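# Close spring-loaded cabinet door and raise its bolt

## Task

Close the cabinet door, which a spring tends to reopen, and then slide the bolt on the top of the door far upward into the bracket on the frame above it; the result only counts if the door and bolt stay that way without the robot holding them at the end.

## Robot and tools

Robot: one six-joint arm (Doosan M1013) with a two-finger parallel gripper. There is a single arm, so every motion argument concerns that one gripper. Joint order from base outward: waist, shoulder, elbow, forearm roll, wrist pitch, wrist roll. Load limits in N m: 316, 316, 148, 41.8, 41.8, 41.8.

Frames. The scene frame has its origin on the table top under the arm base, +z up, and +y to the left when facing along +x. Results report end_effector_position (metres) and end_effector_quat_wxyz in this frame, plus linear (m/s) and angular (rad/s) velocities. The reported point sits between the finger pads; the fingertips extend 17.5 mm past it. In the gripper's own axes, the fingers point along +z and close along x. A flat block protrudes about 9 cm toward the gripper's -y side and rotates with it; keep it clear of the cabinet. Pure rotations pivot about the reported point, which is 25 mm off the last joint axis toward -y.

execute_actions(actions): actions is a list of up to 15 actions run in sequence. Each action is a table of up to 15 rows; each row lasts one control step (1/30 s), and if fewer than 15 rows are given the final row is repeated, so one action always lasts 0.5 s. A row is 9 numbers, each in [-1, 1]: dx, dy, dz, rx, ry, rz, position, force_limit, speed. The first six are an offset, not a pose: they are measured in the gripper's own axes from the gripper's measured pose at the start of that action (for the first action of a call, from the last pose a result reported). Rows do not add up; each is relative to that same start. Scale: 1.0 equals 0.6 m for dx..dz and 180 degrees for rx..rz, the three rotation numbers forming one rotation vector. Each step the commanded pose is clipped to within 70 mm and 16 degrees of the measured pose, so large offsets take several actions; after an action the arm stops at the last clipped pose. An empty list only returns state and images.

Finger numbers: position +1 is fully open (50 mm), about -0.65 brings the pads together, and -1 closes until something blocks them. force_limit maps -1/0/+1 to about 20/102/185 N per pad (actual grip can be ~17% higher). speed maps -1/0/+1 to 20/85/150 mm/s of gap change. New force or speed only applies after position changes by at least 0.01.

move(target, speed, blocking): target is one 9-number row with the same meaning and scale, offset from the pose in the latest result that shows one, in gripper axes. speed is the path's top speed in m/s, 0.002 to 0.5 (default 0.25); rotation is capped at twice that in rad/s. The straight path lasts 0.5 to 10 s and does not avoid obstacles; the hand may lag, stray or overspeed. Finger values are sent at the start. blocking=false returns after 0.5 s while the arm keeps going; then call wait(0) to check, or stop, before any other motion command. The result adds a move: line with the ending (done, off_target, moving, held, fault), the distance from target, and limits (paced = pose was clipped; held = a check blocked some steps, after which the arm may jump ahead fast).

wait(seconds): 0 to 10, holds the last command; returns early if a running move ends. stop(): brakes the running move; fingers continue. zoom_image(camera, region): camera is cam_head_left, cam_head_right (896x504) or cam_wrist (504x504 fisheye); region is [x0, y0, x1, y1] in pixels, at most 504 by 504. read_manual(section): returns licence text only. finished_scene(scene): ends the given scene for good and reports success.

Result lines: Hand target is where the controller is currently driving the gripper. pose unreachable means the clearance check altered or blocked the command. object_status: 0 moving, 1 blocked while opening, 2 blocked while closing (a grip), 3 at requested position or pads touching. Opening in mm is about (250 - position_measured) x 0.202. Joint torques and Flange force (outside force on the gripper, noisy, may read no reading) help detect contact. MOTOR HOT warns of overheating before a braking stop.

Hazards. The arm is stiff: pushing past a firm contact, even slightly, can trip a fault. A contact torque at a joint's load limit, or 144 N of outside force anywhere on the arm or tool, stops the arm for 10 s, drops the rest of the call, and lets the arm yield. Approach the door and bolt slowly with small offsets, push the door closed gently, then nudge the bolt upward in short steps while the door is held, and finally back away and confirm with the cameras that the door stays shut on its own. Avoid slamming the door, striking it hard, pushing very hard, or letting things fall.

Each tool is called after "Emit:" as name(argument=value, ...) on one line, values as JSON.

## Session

Emit:
execute_actions(actions=[])

Emit:
zoom_image(camera="cam_head_left", region=[350,170,490,290])

Scene clock: 0.00 s.
end_effector_position=(+0.4643, +0.1014, +0.2906) position_measured=3 object_status=3 end_effector_quat_wxyz=(-0.115, +0.753, -0.645, -0.052) end_effector_velocity=(-0.001, -0.000, -0.000) end_effector_angular_velocity=(-0.000, +0.001, +0.000)
Joint positions: [-0.042 -0.152  2.129  0.282  1.121  2.837]
Joint velocities: [-0.    -0.001  0.002 -0.     0.    -0.   ]
Joint torques (N m, as the joint torque sensors report them, + toward a larger angle): no reading
Flange force (N, the push that the arm receives, along the gripper's own x y z axes): no reading
Hand target: +0.464, +0.101, +0.291; -0.115, +0.753, -0.645, -0.052
camera_calibration (this result's frames):
cam_wrist: T_world_to_cam=[[0.0529019, -0.983876, -0.170849, 0.128127], [-0.9725, -0.0896197, 0.214972, 0.393153], [-0.226817, 0.154778, -0.96156, 0.516228], [0, 0, 0, 1]] pos_world=[0.492652, 0.0813948, 0.433758]

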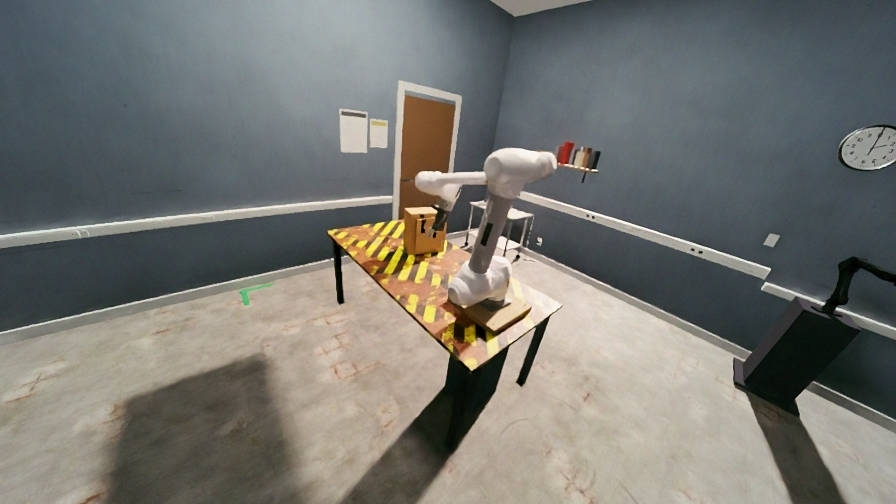

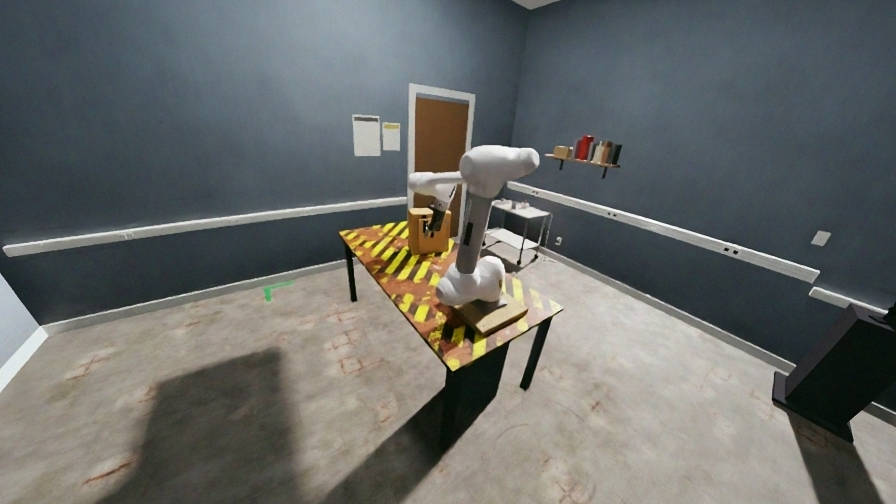

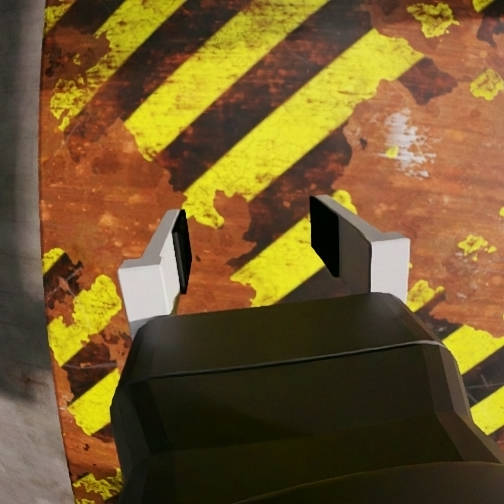

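Region (350, 170, 490, 290) of cam_head_left's 896x504 image, scaled by 3.600, with more detail than that image has; it fills the top 432 rows of this view, and the rest is white.

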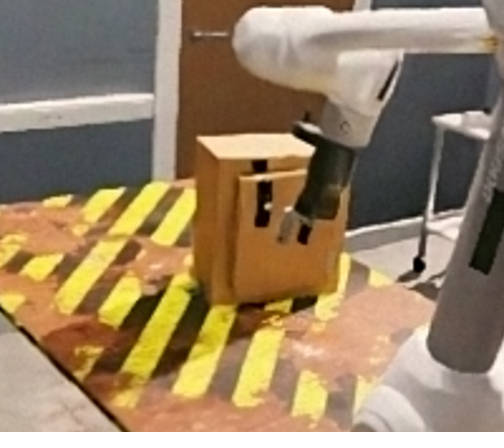

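Emit:
move(target=[0.218,-0.172,0.071,0.431,-0.284,0.375,0.45,-0.8,0], speed=0.35)

Scene clock: 9.70 s.
end_effector_position=(+0.5904, +0.0004, +0.2313) position_measured=85 object_status=3 end_effector_quat_wxyz=(+0.708, -0.001, +0.706, +0.001) end_effector_velocity=(+0.001, +0.000, -0.000) end_effector_angular_velocity=(+0.003, -0.003, -0.005)
Joint positions: [-0.048  0.306  2.657  3.099  1.39   1.585]
Joint velocities: [ 0.005  0.004 -0.001  0.01   0.006  0.001]
Joint torques (N m, as the joint torque sensors report them, + toward a larger angle): [  0.17 -42.17 -10.71  -1.12   3.23   0.09]
Flange force (N, the push that the arm receives, along the gripper's own x y z axes): [-2.8 -1.0 0.6]
Hand target: +0.590, +0.000, +0.231; +0.708, -0.001, +0.706, +0.001
Off the commanded pose: 0.001 m, 0 deg.
move: done
camera_calibration (this result's frames):
cam_wrist: T_world_to_cam=[[-0.0663864, 0.103927, -0.992367, 0.271921], [-0.30056, 0.946284, 0.119207, 0.144563], [0.95145, 0.306179, -0.0315842, -0.407404], [0, 0, 0, 1]] pos_world=[0.449126, -0.0403193, 0.239745]

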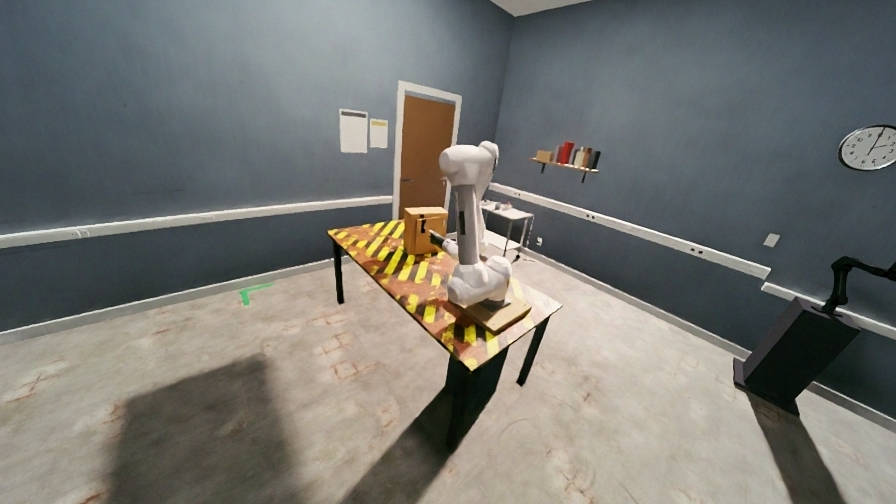

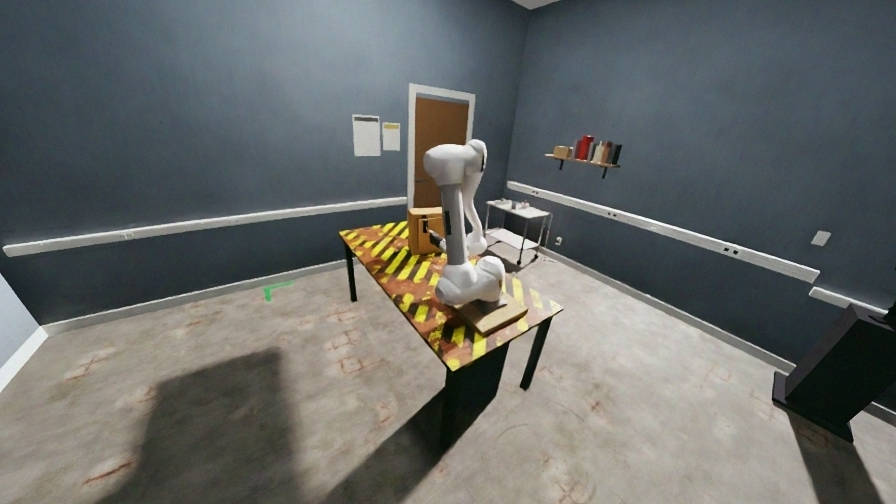

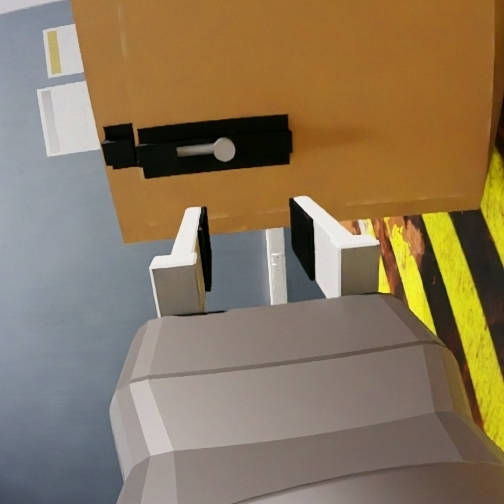

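Emit:
move(target=[-0.011,-0.045,0.145,0.03,0,0,0.45,-0.8,0], speed=0.15)

Scene clock: 13.97 s.
end_effector_position=(+0.6774, -0.0264, +0.2380) position_measured=85 object_status=3 end_effector_quat_wxyz=(+0.707, +0.032, +0.706, -0.033) end_effector_velocity=(+0.001, -0.001, +0.000) end_effector_angular_velocity=(-0.000, -0.000, -0.002)
Joint positions: [-0.034  0.352  2.493  3.211  1.272  1.557]
Joint velocities: [-0.001  0.    -0.002  0.002 -0.001 -0.001]
Joint torques (N m, as the joint torque sensors report them, + toward a larger angle): [ -0.73 -51.28 -13.78  -1.89   2.84  -0.06]
Flange force (N, the push that the arm receives, along the gripper's own x y z axes): [-1.3 2.6 2.4]
Hand target: +0.677, -0.026, +0.238; +0.707, +0.032, +0.706, -0.033
Off the commanded pose: 0.000 m, 0 deg.
move: done
camera_calibration (this result's frames):
cam_wrist: T_world_to_cam=[[-0.0561954, 0.109855, -0.992358, 0.280404], [-0.210254, 0.970338, 0.119323, 0.13462], [0.97603, 0.215353, -0.0314311, -0.500847], [0, 0, 0, 1]] pos_world=[0.532904, -0.0535717, 0.246456]

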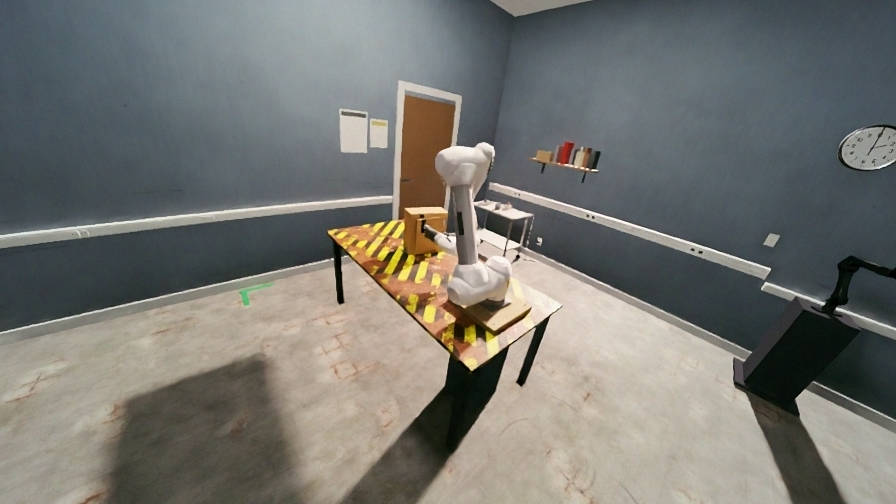

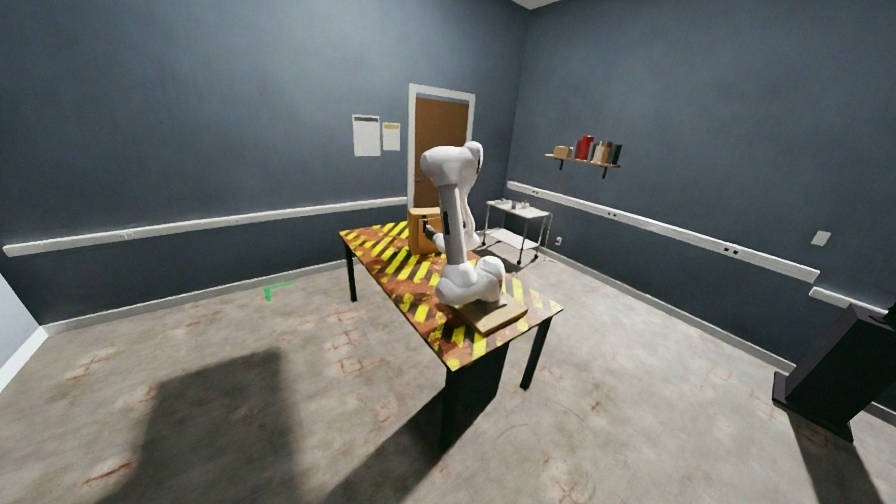

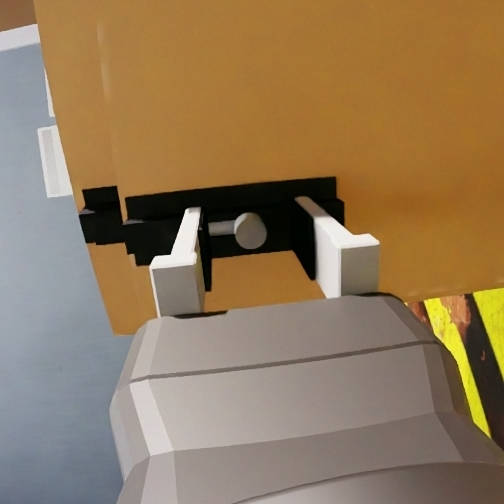

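Emit:
move(target=[0.001,0.006,0.045,0,0,0,0.05,-0.8,0], speed=0.025)

Scene clock: 21.73 s.
end_effector_position=(+0.7045, -0.0252, +0.2375) position_measured=145 object_status=3 end_effector_quat_wxyz=(+0.707, +0.032, +0.706, -0.033) end_effector_velocity=(+0.001, -0.001, -0.001) end_effector_angular_velocity=(-0.000, +0.002, -0.001)
Joint positions: [-0.03   0.375  2.444  3.216  1.246  1.553]
Joint velocities: [-0.001  0.001 -0.001  0.    -0.002 -0.   ]
Joint torques (N m, as the joint torque sensors report them, + toward a larger angle): [  0.48 -55.07 -15.45  -1.95   3.06   0.12]
Flange force (N, the push that the arm receives, along the gripper's own x y z axes): [-0.7 -0.9 2.3]
Hand target: +0.705, -0.025, +0.237; +0.707, +0.032, +0.706, -0.033
Off the commanded pose: 0.000 m, 0 deg.
move: done
camera_calibration (this result's frames):
cam_wrist: T_world_to_cam=[[-0.056197, 0.109864, -0.992357, 0.281246], [-0.210253, 0.970337, 0.119332, 0.139303], [0.976031, 0.215352, -0.0314309, -0.527596], [0, 0, 0, 1]] pos_world=[0.560044, -0.052451, 0.24589]

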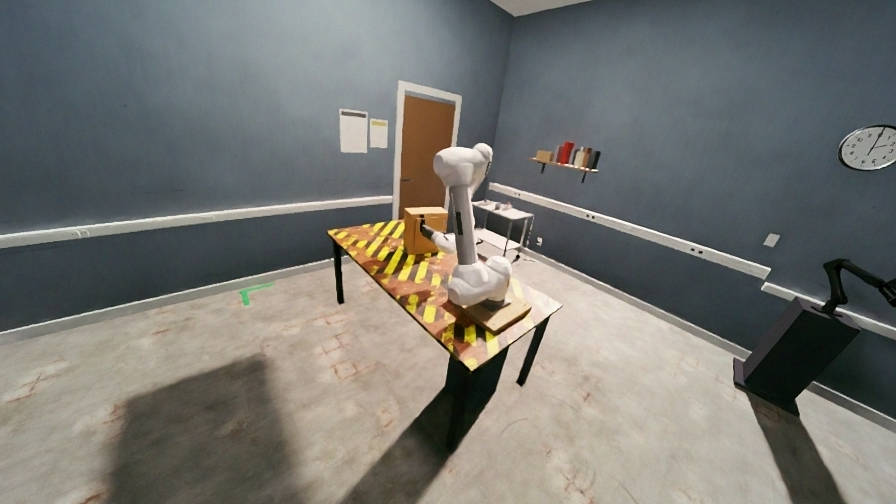

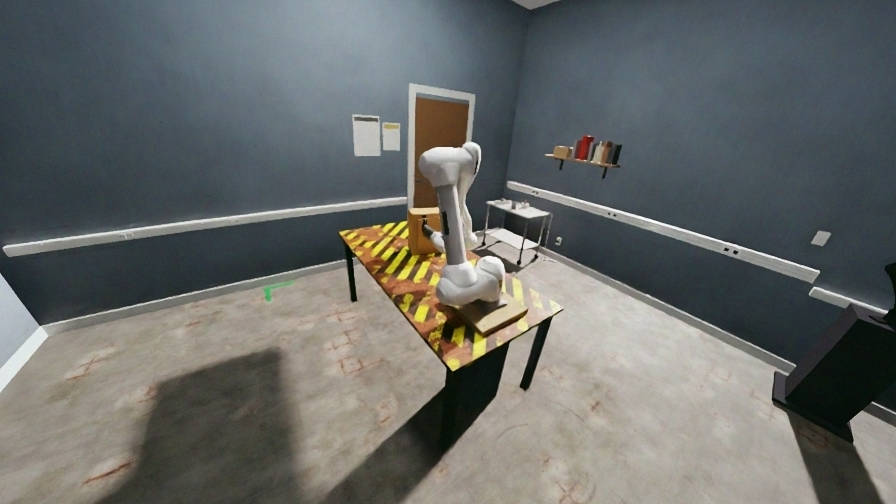

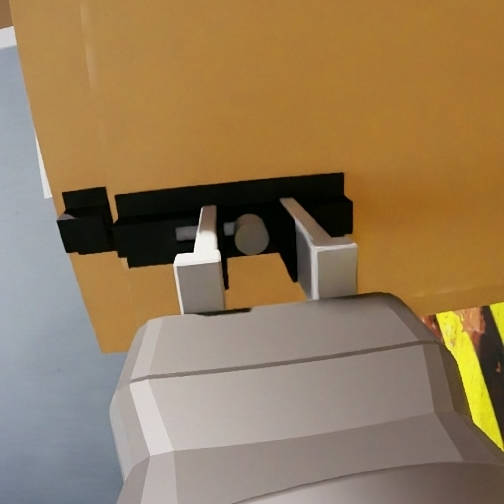

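Emit:
move(target=[0,0,0.016,0,0,0,0.05,-0.8,0], speed=0.02)

Scene clock: 27.00 s.
end_effector_position=(+0.7140, -0.0261, +0.2375) position_measured=145 object_status=3 end_effector_quat_wxyz=(+0.707, +0.032, +0.706, -0.033) end_effector_velocity=(+0.002, -0.000, +0.001) end_effector_angular_velocity=(-0.000, -0.002, -0.001)
Joint positions: [-0.031  0.383  2.427  3.215  1.237  1.553]
Joint velocities: [-0.     0.    -0.004  0.    -0.001 -0.   ]
Joint torques (N m, as the joint torque sensors report them, + toward a larger angle): [  0.58 -52.75 -22.39  -3.1    2.63   0.03]
Flange force (N, the push that the arm receives, along the gripper's own x y z axes): [-6.2 -0.3 -12.9]
Hand target: +0.714, -0.026, +0.237; +0.707, +0.032, +0.706, -0.033
Off the commanded pose: 0.000 m, 0 deg.
move: done
camera_calibration (this result's frames):
cam_wrist: T_world_to_cam=[[-0.0562042, 0.10988, -0.992354, 0.281886], [-0.210217, 0.970343, 0.119349, 0.142115], [0.976038, 0.215318, -0.0314386, -0.536642], [0, 0, 0, 1]] pos_world=[0.569501, -0.0533254, 0.245899]

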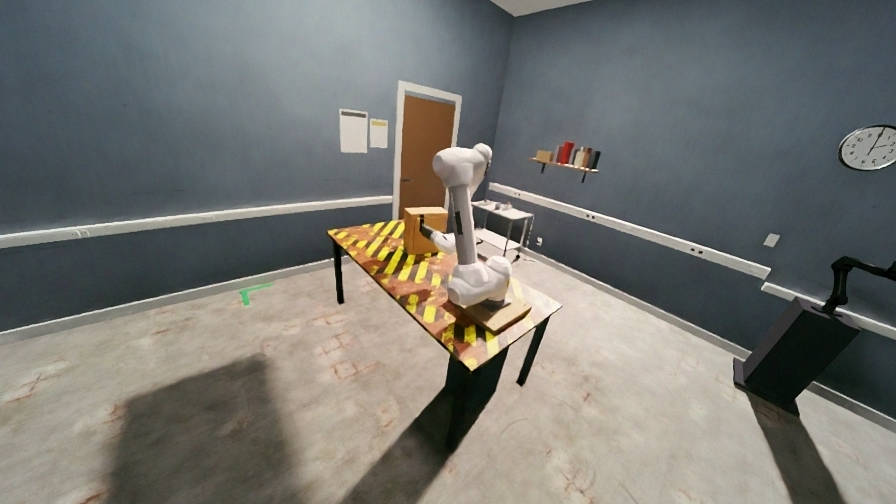

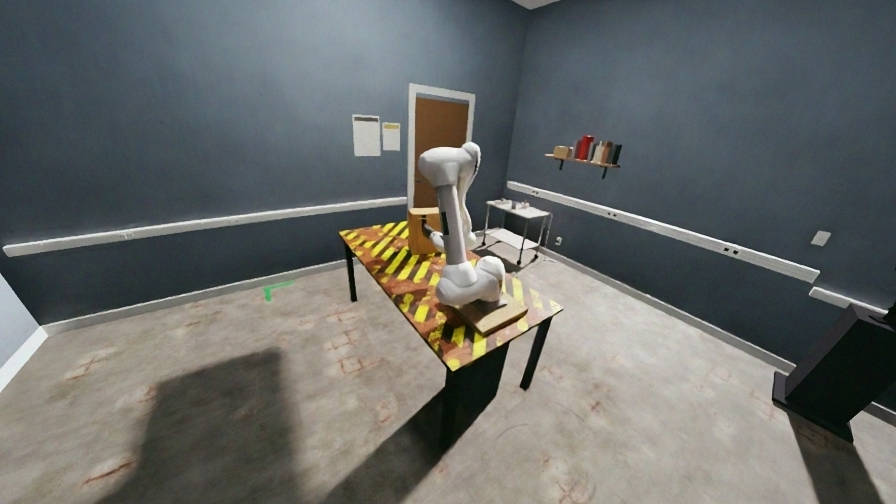

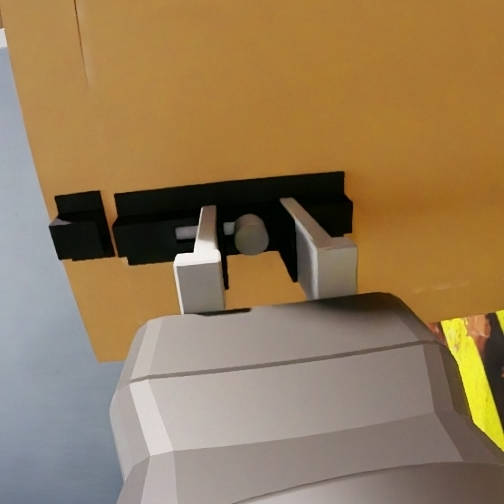

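Emit:
move(target=[-0.008,0,0.007,0,0,0,-0.1,-0.8,0], speed=0.015)

Scene clock: 32.10 s.
end_effector_position=(+0.7181, -0.0265, +0.2422) position_measured=167 object_status=3 end_effector_quat_wxyz=(+0.707, +0.032, +0.706, -0.033) end_effector_velocity=(+0.001, -0.001, +0.001) end_effector_angular_velocity=(+0.000, -0.001, -0.000)
Joint positions: [-0.032  0.375  2.418  3.214  1.221  1.552]
Joint velocities: [-0.001 -0.001 -0.002 -0.001 -0.003  0.   ]
Joint torques (N m, as the joint torque sensors report them, + toward a larger angle): [ -0.03 -60.37 -32.22  -2.8    7.01  -0.21]
Flange force (N, the push that the arm receives, along the gripper's own x y z axes): [2.8 -1.2 -18.6]
Hand target: +0.718, -0.026, +0.242; +0.707, +0.032, +0.706, -0.033
Off the commanded pose: 0.000 m, 0 deg.
move: done
camera_calibration (this result's frames):
cam_wrist: T_world_to_cam=[[-0.0562168, 0.10989, -0.992353, 0.286877], [-0.210216, 0.970341, 0.119361, 0.142775], [0.976037, 0.215318, -0.0314489, -0.540444], [0, 0, 0, 1]] pos_world=[0.573634, -0.0536981, 0.250645]

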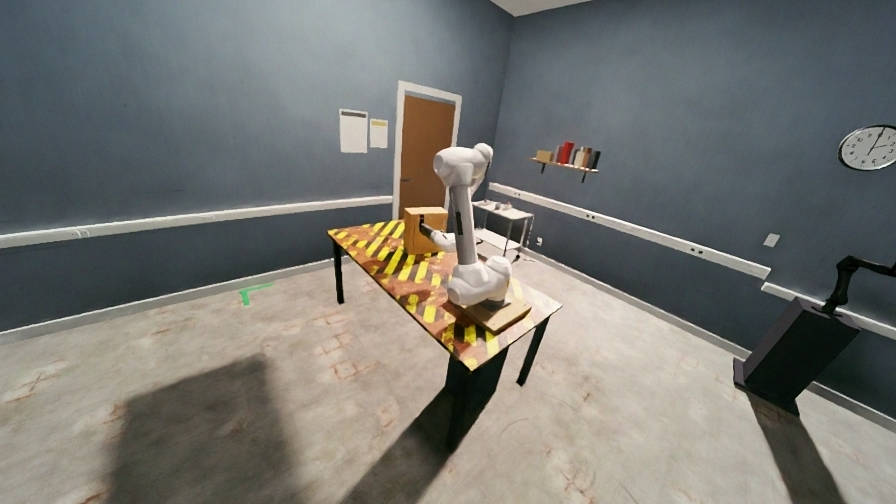

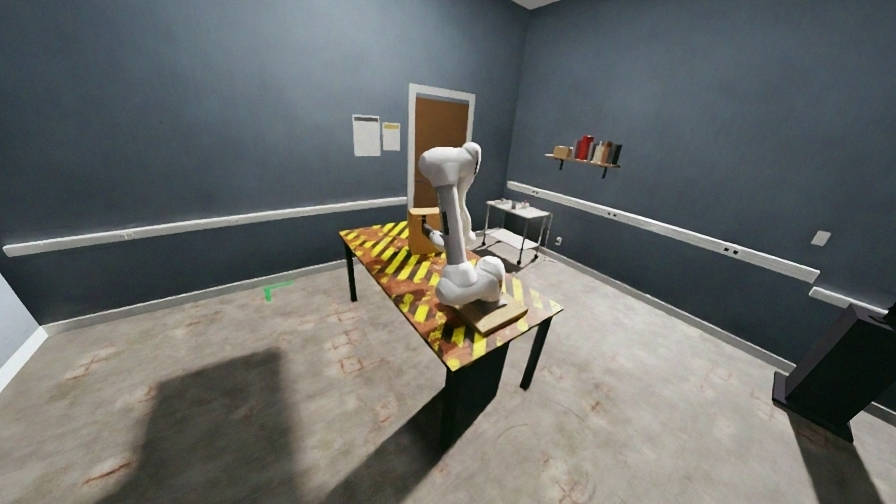

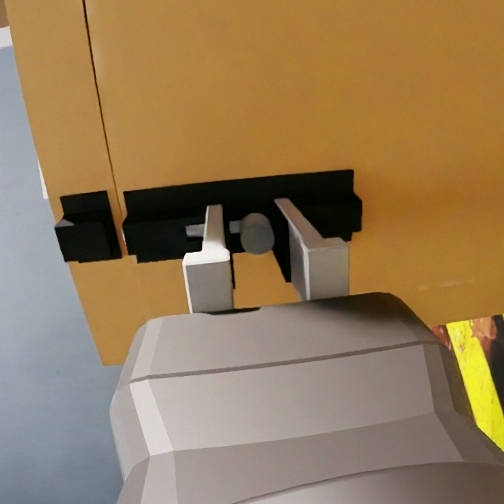

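Emit:
move(target=[-0.005,0,0.004,0,0,0,-0.1,-0.8,0], speed=0.015)

Scene clock: 46.30 s.
end_effector_position=(+0.7205, -0.0267, +0.2452) position_measured=167 object_status=3 end_effector_quat_wxyz=(+0.707, +0.032, +0.706, -0.033) end_effector_velocity=(+0.001, +0.001, +0.001) end_effector_angular_velocity=(+0.000, -0.002, +0.001)
Joint positions: [-0.033  0.37   2.413  3.214  1.211  1.552]
Joint velocities: [ 0.001 -0.001 -0.001 -0.    -0.     0.   ]
Joint torques (N m, as the joint torque sensors report them, + toward a larger angle): [ -0.87 -62.85 -34.33  -3.09   7.66  -0.49]
Flange force (N, the push that the arm receives, along the gripper's own x y z axes): [7.9 1.1 -18.9]
Hand target: +0.721, -0.027, +0.245; +0.707, +0.032, +0.706, -0.033
Off the commanded pose: 0.000 m, 0 deg.
move: done
camera_calibration (this result's frames):
cam_wrist: T_world_to_cam=[[-0.0562253, 0.109897, -0.992351, 0.289983], [-0.210211, 0.970341, 0.11937, 0.14312], [0.976038, 0.215315, -0.0314561, -0.542607], [0, 0, 0, 1]] pos_world=[0.575995, -0.0539117, 0.253612]

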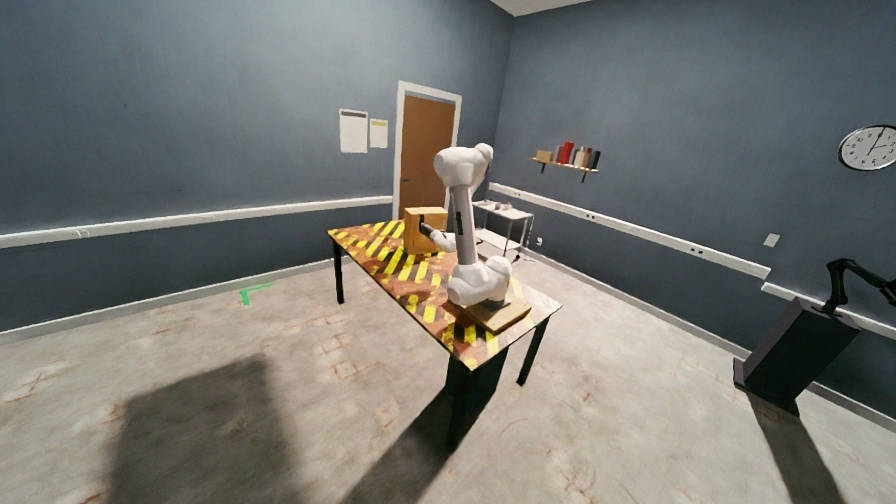

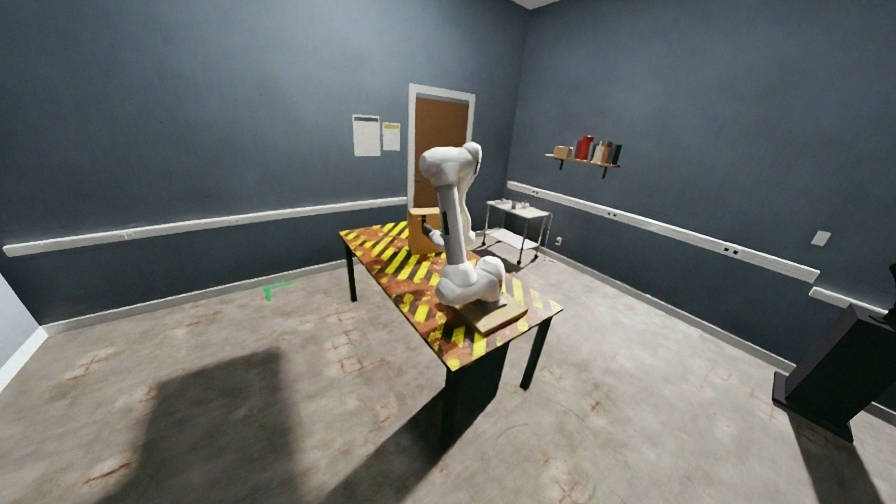

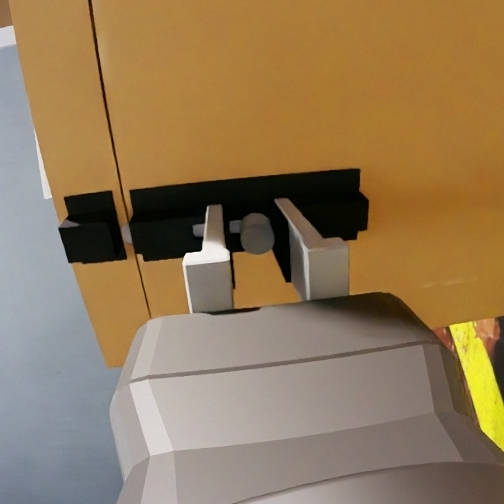

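Emit:
move(target=[-0.005,0,0.0025,0,0,0,-0.1,-0.8,0], speed=0.015)

Scene clock: 51.17 s.
end_effector_position=(+0.7220, -0.0268, +0.2482) position_measured=167 object_status=3 end_effector_quat_wxyz=(+0.707, +0.032, +0.706, -0.033) end_effector_velocity=(-0.000, -0.000, -0.001) end_effector_angular_velocity=(+0.000, +0.003, -0.001)
Joint positions: [-0.033  0.365  2.41   3.214  1.202  1.551]
Joint velocities: [-0.001 -0.     0.    -0.    -0.003 -0.   ]
Joint torques (N m, as the joint torque sensors report them, + toward a larger angle): [ -0.79 -63.76 -35.82  -3.29   7.77  -0.25]
Flange force (N, the push that the arm receives, along the gripper's own x y z axes): [10.8 1.1 -20.0]
Hand target: +0.722, -0.027, +0.248; +0.707, +0.032, +0.706, -0.033
Off the commanded pose: 0.000 m, 0 deg.
move: done
camera_calibration (this result's frames):
cam_wrist: T_world_to_cam=[[-0.0562294, 0.109902, -0.992351, 0.293028], [-0.210211, 0.970341, 0.119375, 0.143202], [0.976038, 0.215316, -0.0314591, -0.543924], [0, 0, 0, 1]] pos_world=[0.57747, -0.0540433, 0.25658]

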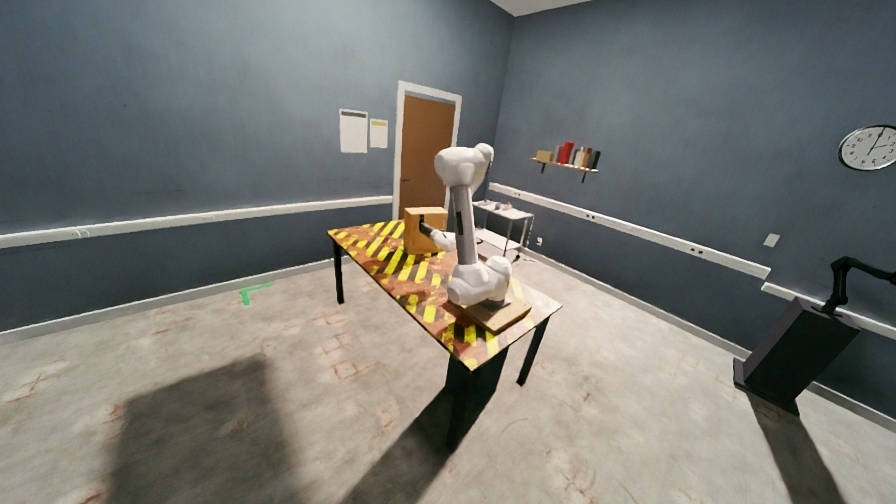

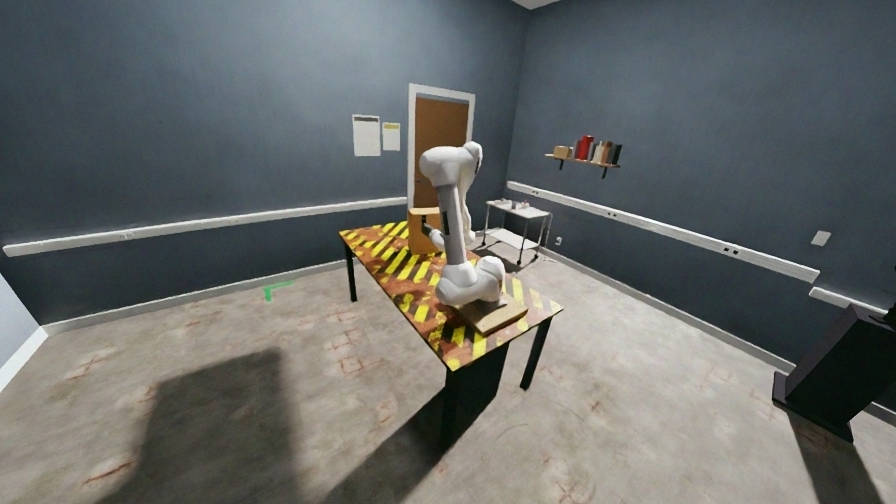

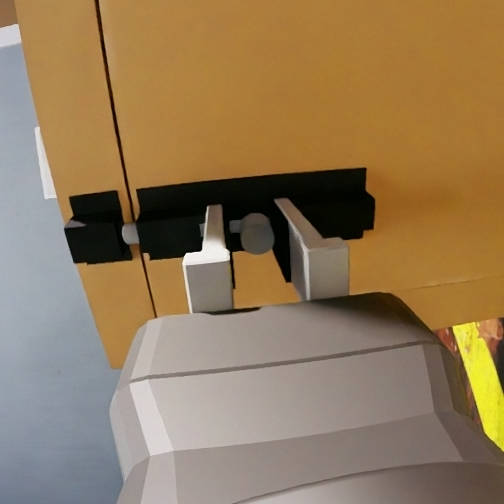

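Emit:
move(target=[-0.009,0,0.0015,0,0,0,-0.1,-0.8,0], speed=0.012)

Scene clock: 55.70 s.
end_effector_position=(+0.7228, -0.0269, +0.2535) position_measured=167 object_status=3 end_effector_quat_wxyz=(+0.707, +0.032, +0.706, -0.033) end_effector_velocity=(+0.000, +0.001, +0.001) end_effector_angular_velocity=(+0.000, -0.001, +0.001)
Joint positions: [-0.033  0.354  2.407  3.214  1.188  1.55 ]
Joint velocities: [ 0.001 -0.002 -0.001 -0.    -0.002  0.   ]
Joint torques (N m, as the joint torque sensors report them, + toward a larger angle): [  0.1  -66.08 -37.62  -3.27   7.63  -0.39]
Flange force (N, the push that the arm receives, along the gripper's own x y z axes): [17.6 -1.0 -19.8]
Hand target: +0.723, -0.027, +0.254; +0.707, +0.032, +0.706, -0.033
Off the commanded pose: 0.000 m, 0 deg.
move: done
camera_calibration (this result's frames):
cam_wrist: T_world_to_cam=[[-0.0562521, 0.109835, -0.992357, 0.298398], [-0.210367, 0.970314, 0.11932, 0.142902], [0.976003, 0.215471, -0.0314766, -0.544583], [0, 0, 0, 1]] pos_world=[0.578362, -0.0540926, 0.261924]

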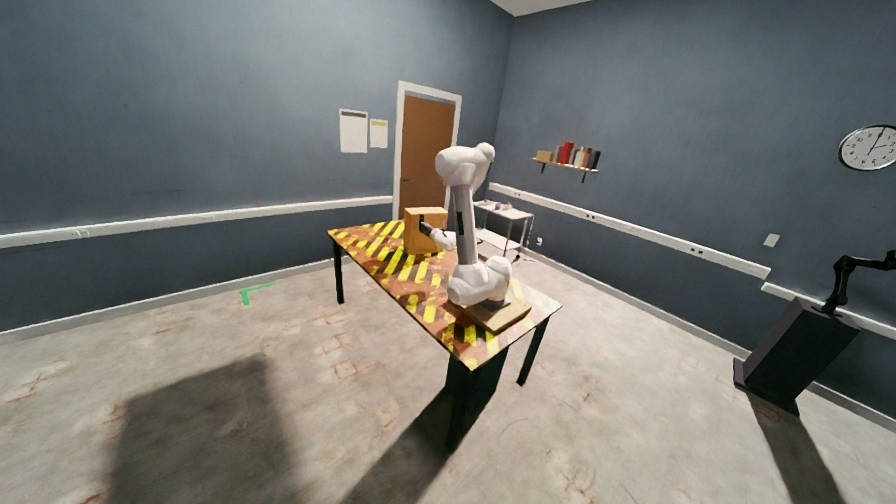

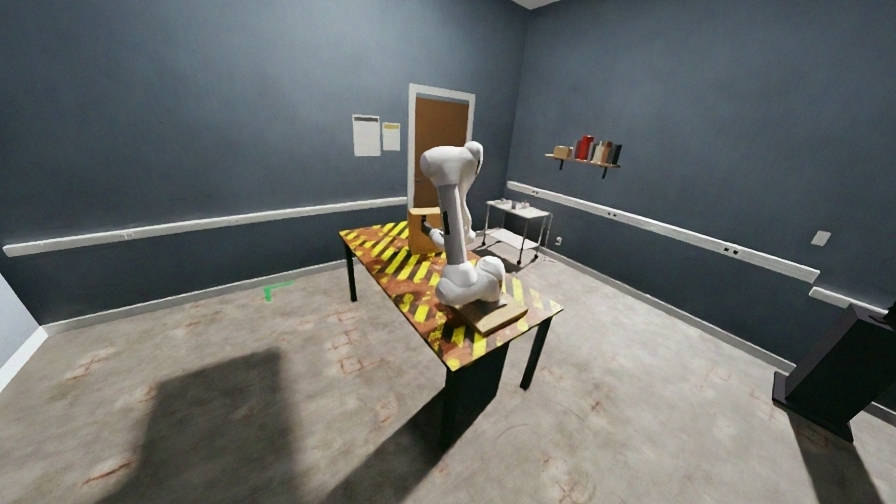

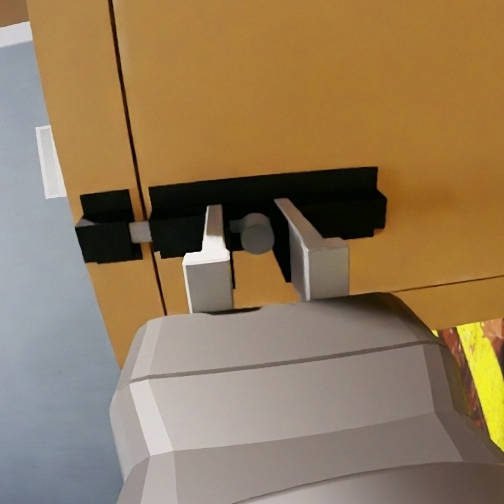

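Emit:
move(target=[-0.0225,0,0,0,0,0,-0.1,-0.8,0], speed=0.02)

Emit:
move(target=[0,0,-0.06,0,0,0,0.1,-0.8,0], speed=0.05)

Scene clock: 60.23 s.
end_effector_position=(+0.7228, -0.0268, +0.2669) position_measured=167 object_status=3 end_effector_quat_wxyz=(+0.707, +0.032, +0.706, -0.033) end_effector_velocity=(+0.000, -0.001, +0.001) end_effector_angular_velocity=(-0.001, -0.000, -0.001)
Joint positions: [-0.033  0.324  2.403  3.215  1.154  1.548]
Joint velocities: [-0.001 -0.003 -0.001 -0.    -0.003 -0.001]
Joint torques (N m, as the joint torque sensors report them, + toward a larger angle): [ -0.19 -63.6  -38.45  -3.41   7.58  -0.43]
Flange force (N, the push that the arm receives, along the gripper's own x y z axes): [16.7 -0.5 -18.8]
Hand target: +0.723, -0.027, +0.267; +0.707, +0.032, +0.706, -0.033
Off the commanded pose: 0.000 m, 0 deg.
move: done
camera_calibration (this result's frames):
cam_wrist: T_world_to_cam=[[-0.0562532, 0.109849, -0.992355, 0.311682], [-0.210369, 0.970311, 0.119334, 0.141281], [0.976002, 0.215474, -0.0314742, -0.544149], [0, 0, 0, 1]] pos_world=[0.578345, -0.0540743, 0.275312]

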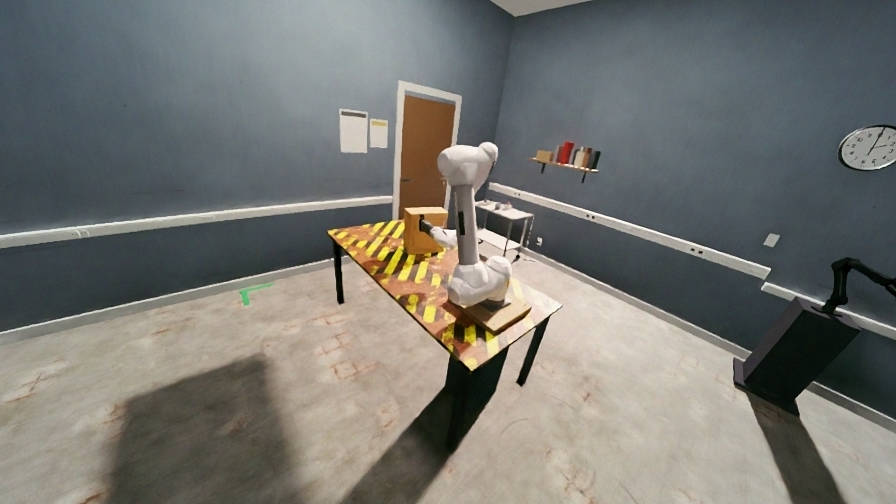

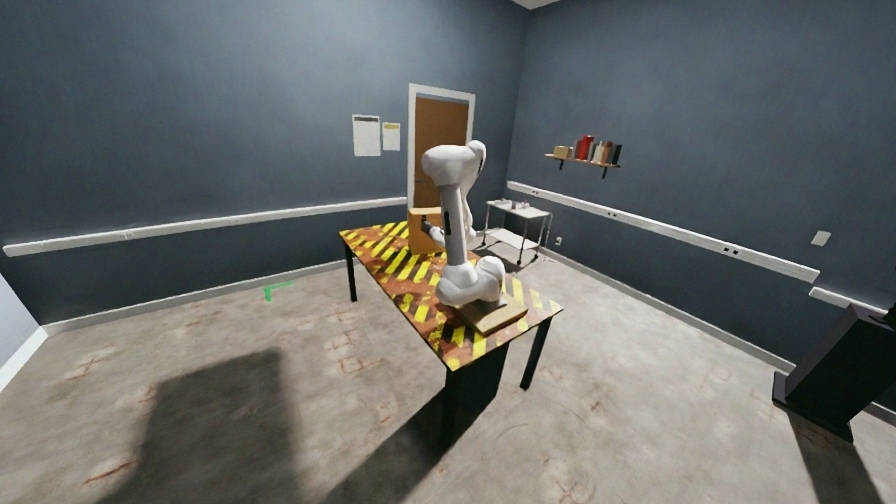

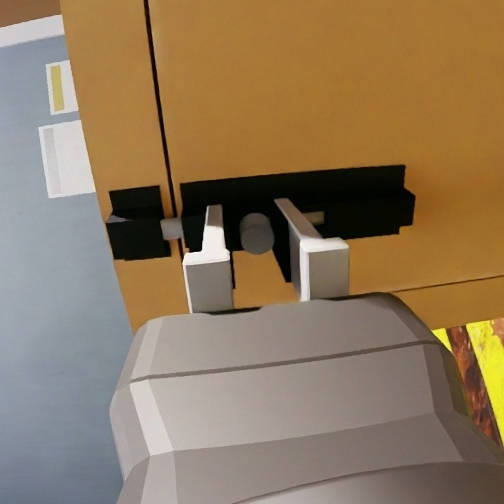

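Scene clock: 61.27 s.
end_effector_position=(+0.6871, -0.0236, +0.2668) position_measured=138 object_status=3 end_effector_quat_wxyz=(+0.707, +0.032, +0.706, -0.033) end_effector_velocity=(-0.001, +0.001, +0.000) end_effector_angular_velocity=(-0.001, -0.000, +0.001)
Joint positions: [-0.027  0.29   2.467  3.221  1.184  1.547]
Joint velocities: [ 0.001 -0.002  0.003 -0.     0.002 -0.001]
Joint torques (N m, as the joint torque sensors report them, + toward a larger angle): [ -0.19 -47.25 -16.45  -2.1    2.96  -0.03]
Flange force (N, the push that the arm receives, along the gripper's own x y z axes): [-5.0 0.8 3.5]
Hand target: +0.687, -0.024, +0.267; +0.707, +0.032, +0.706, -0.033
Off the commanded pose: 0.000 m, 0 deg.
move: done
camera_calibration (this result's frames):
cam_wrist: T_world_to_cam=[[-0.0562561, 0.109833, -0.992357, 0.309261], [-0.210365, 0.970314, 0.119319, 0.130598], [0.976003, 0.215469, -0.031481, -0.509946], [0, 0, 0, 1]] pos_world=[0.54258, -0.0508102, 0.275261]

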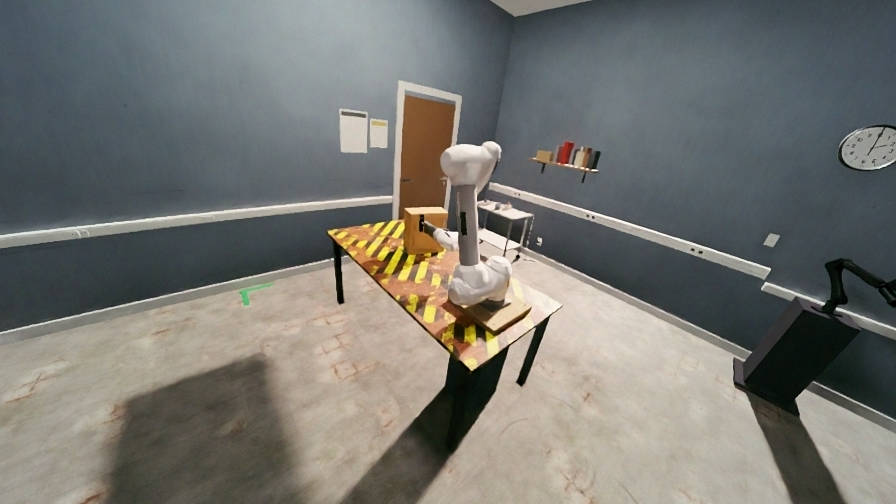

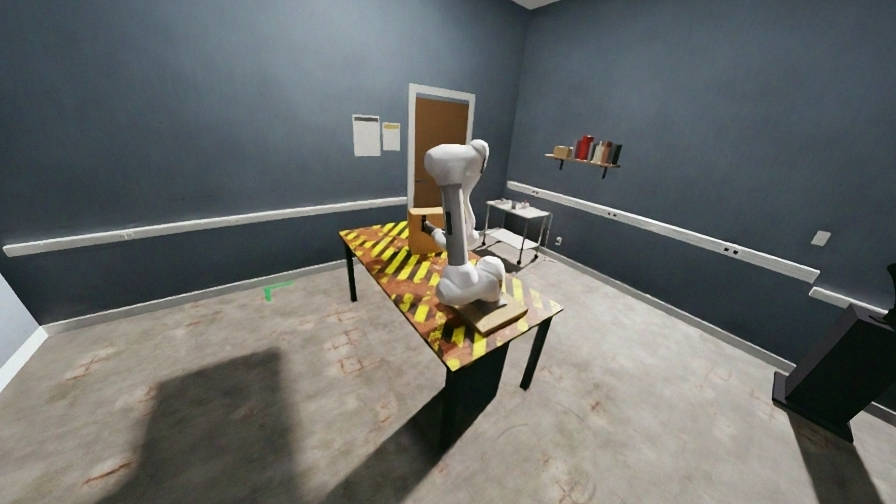

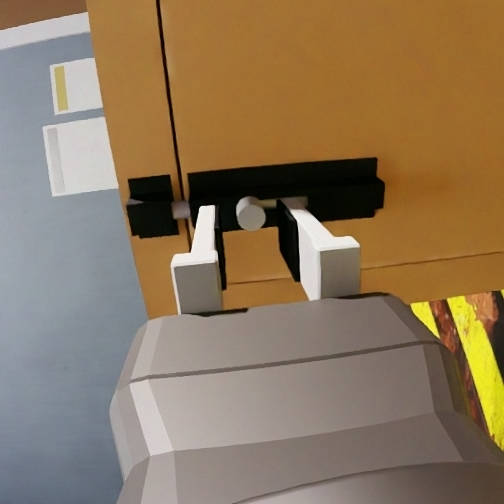

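Emit:
finished_scene(scene=2)

The scene is finished: the task was done.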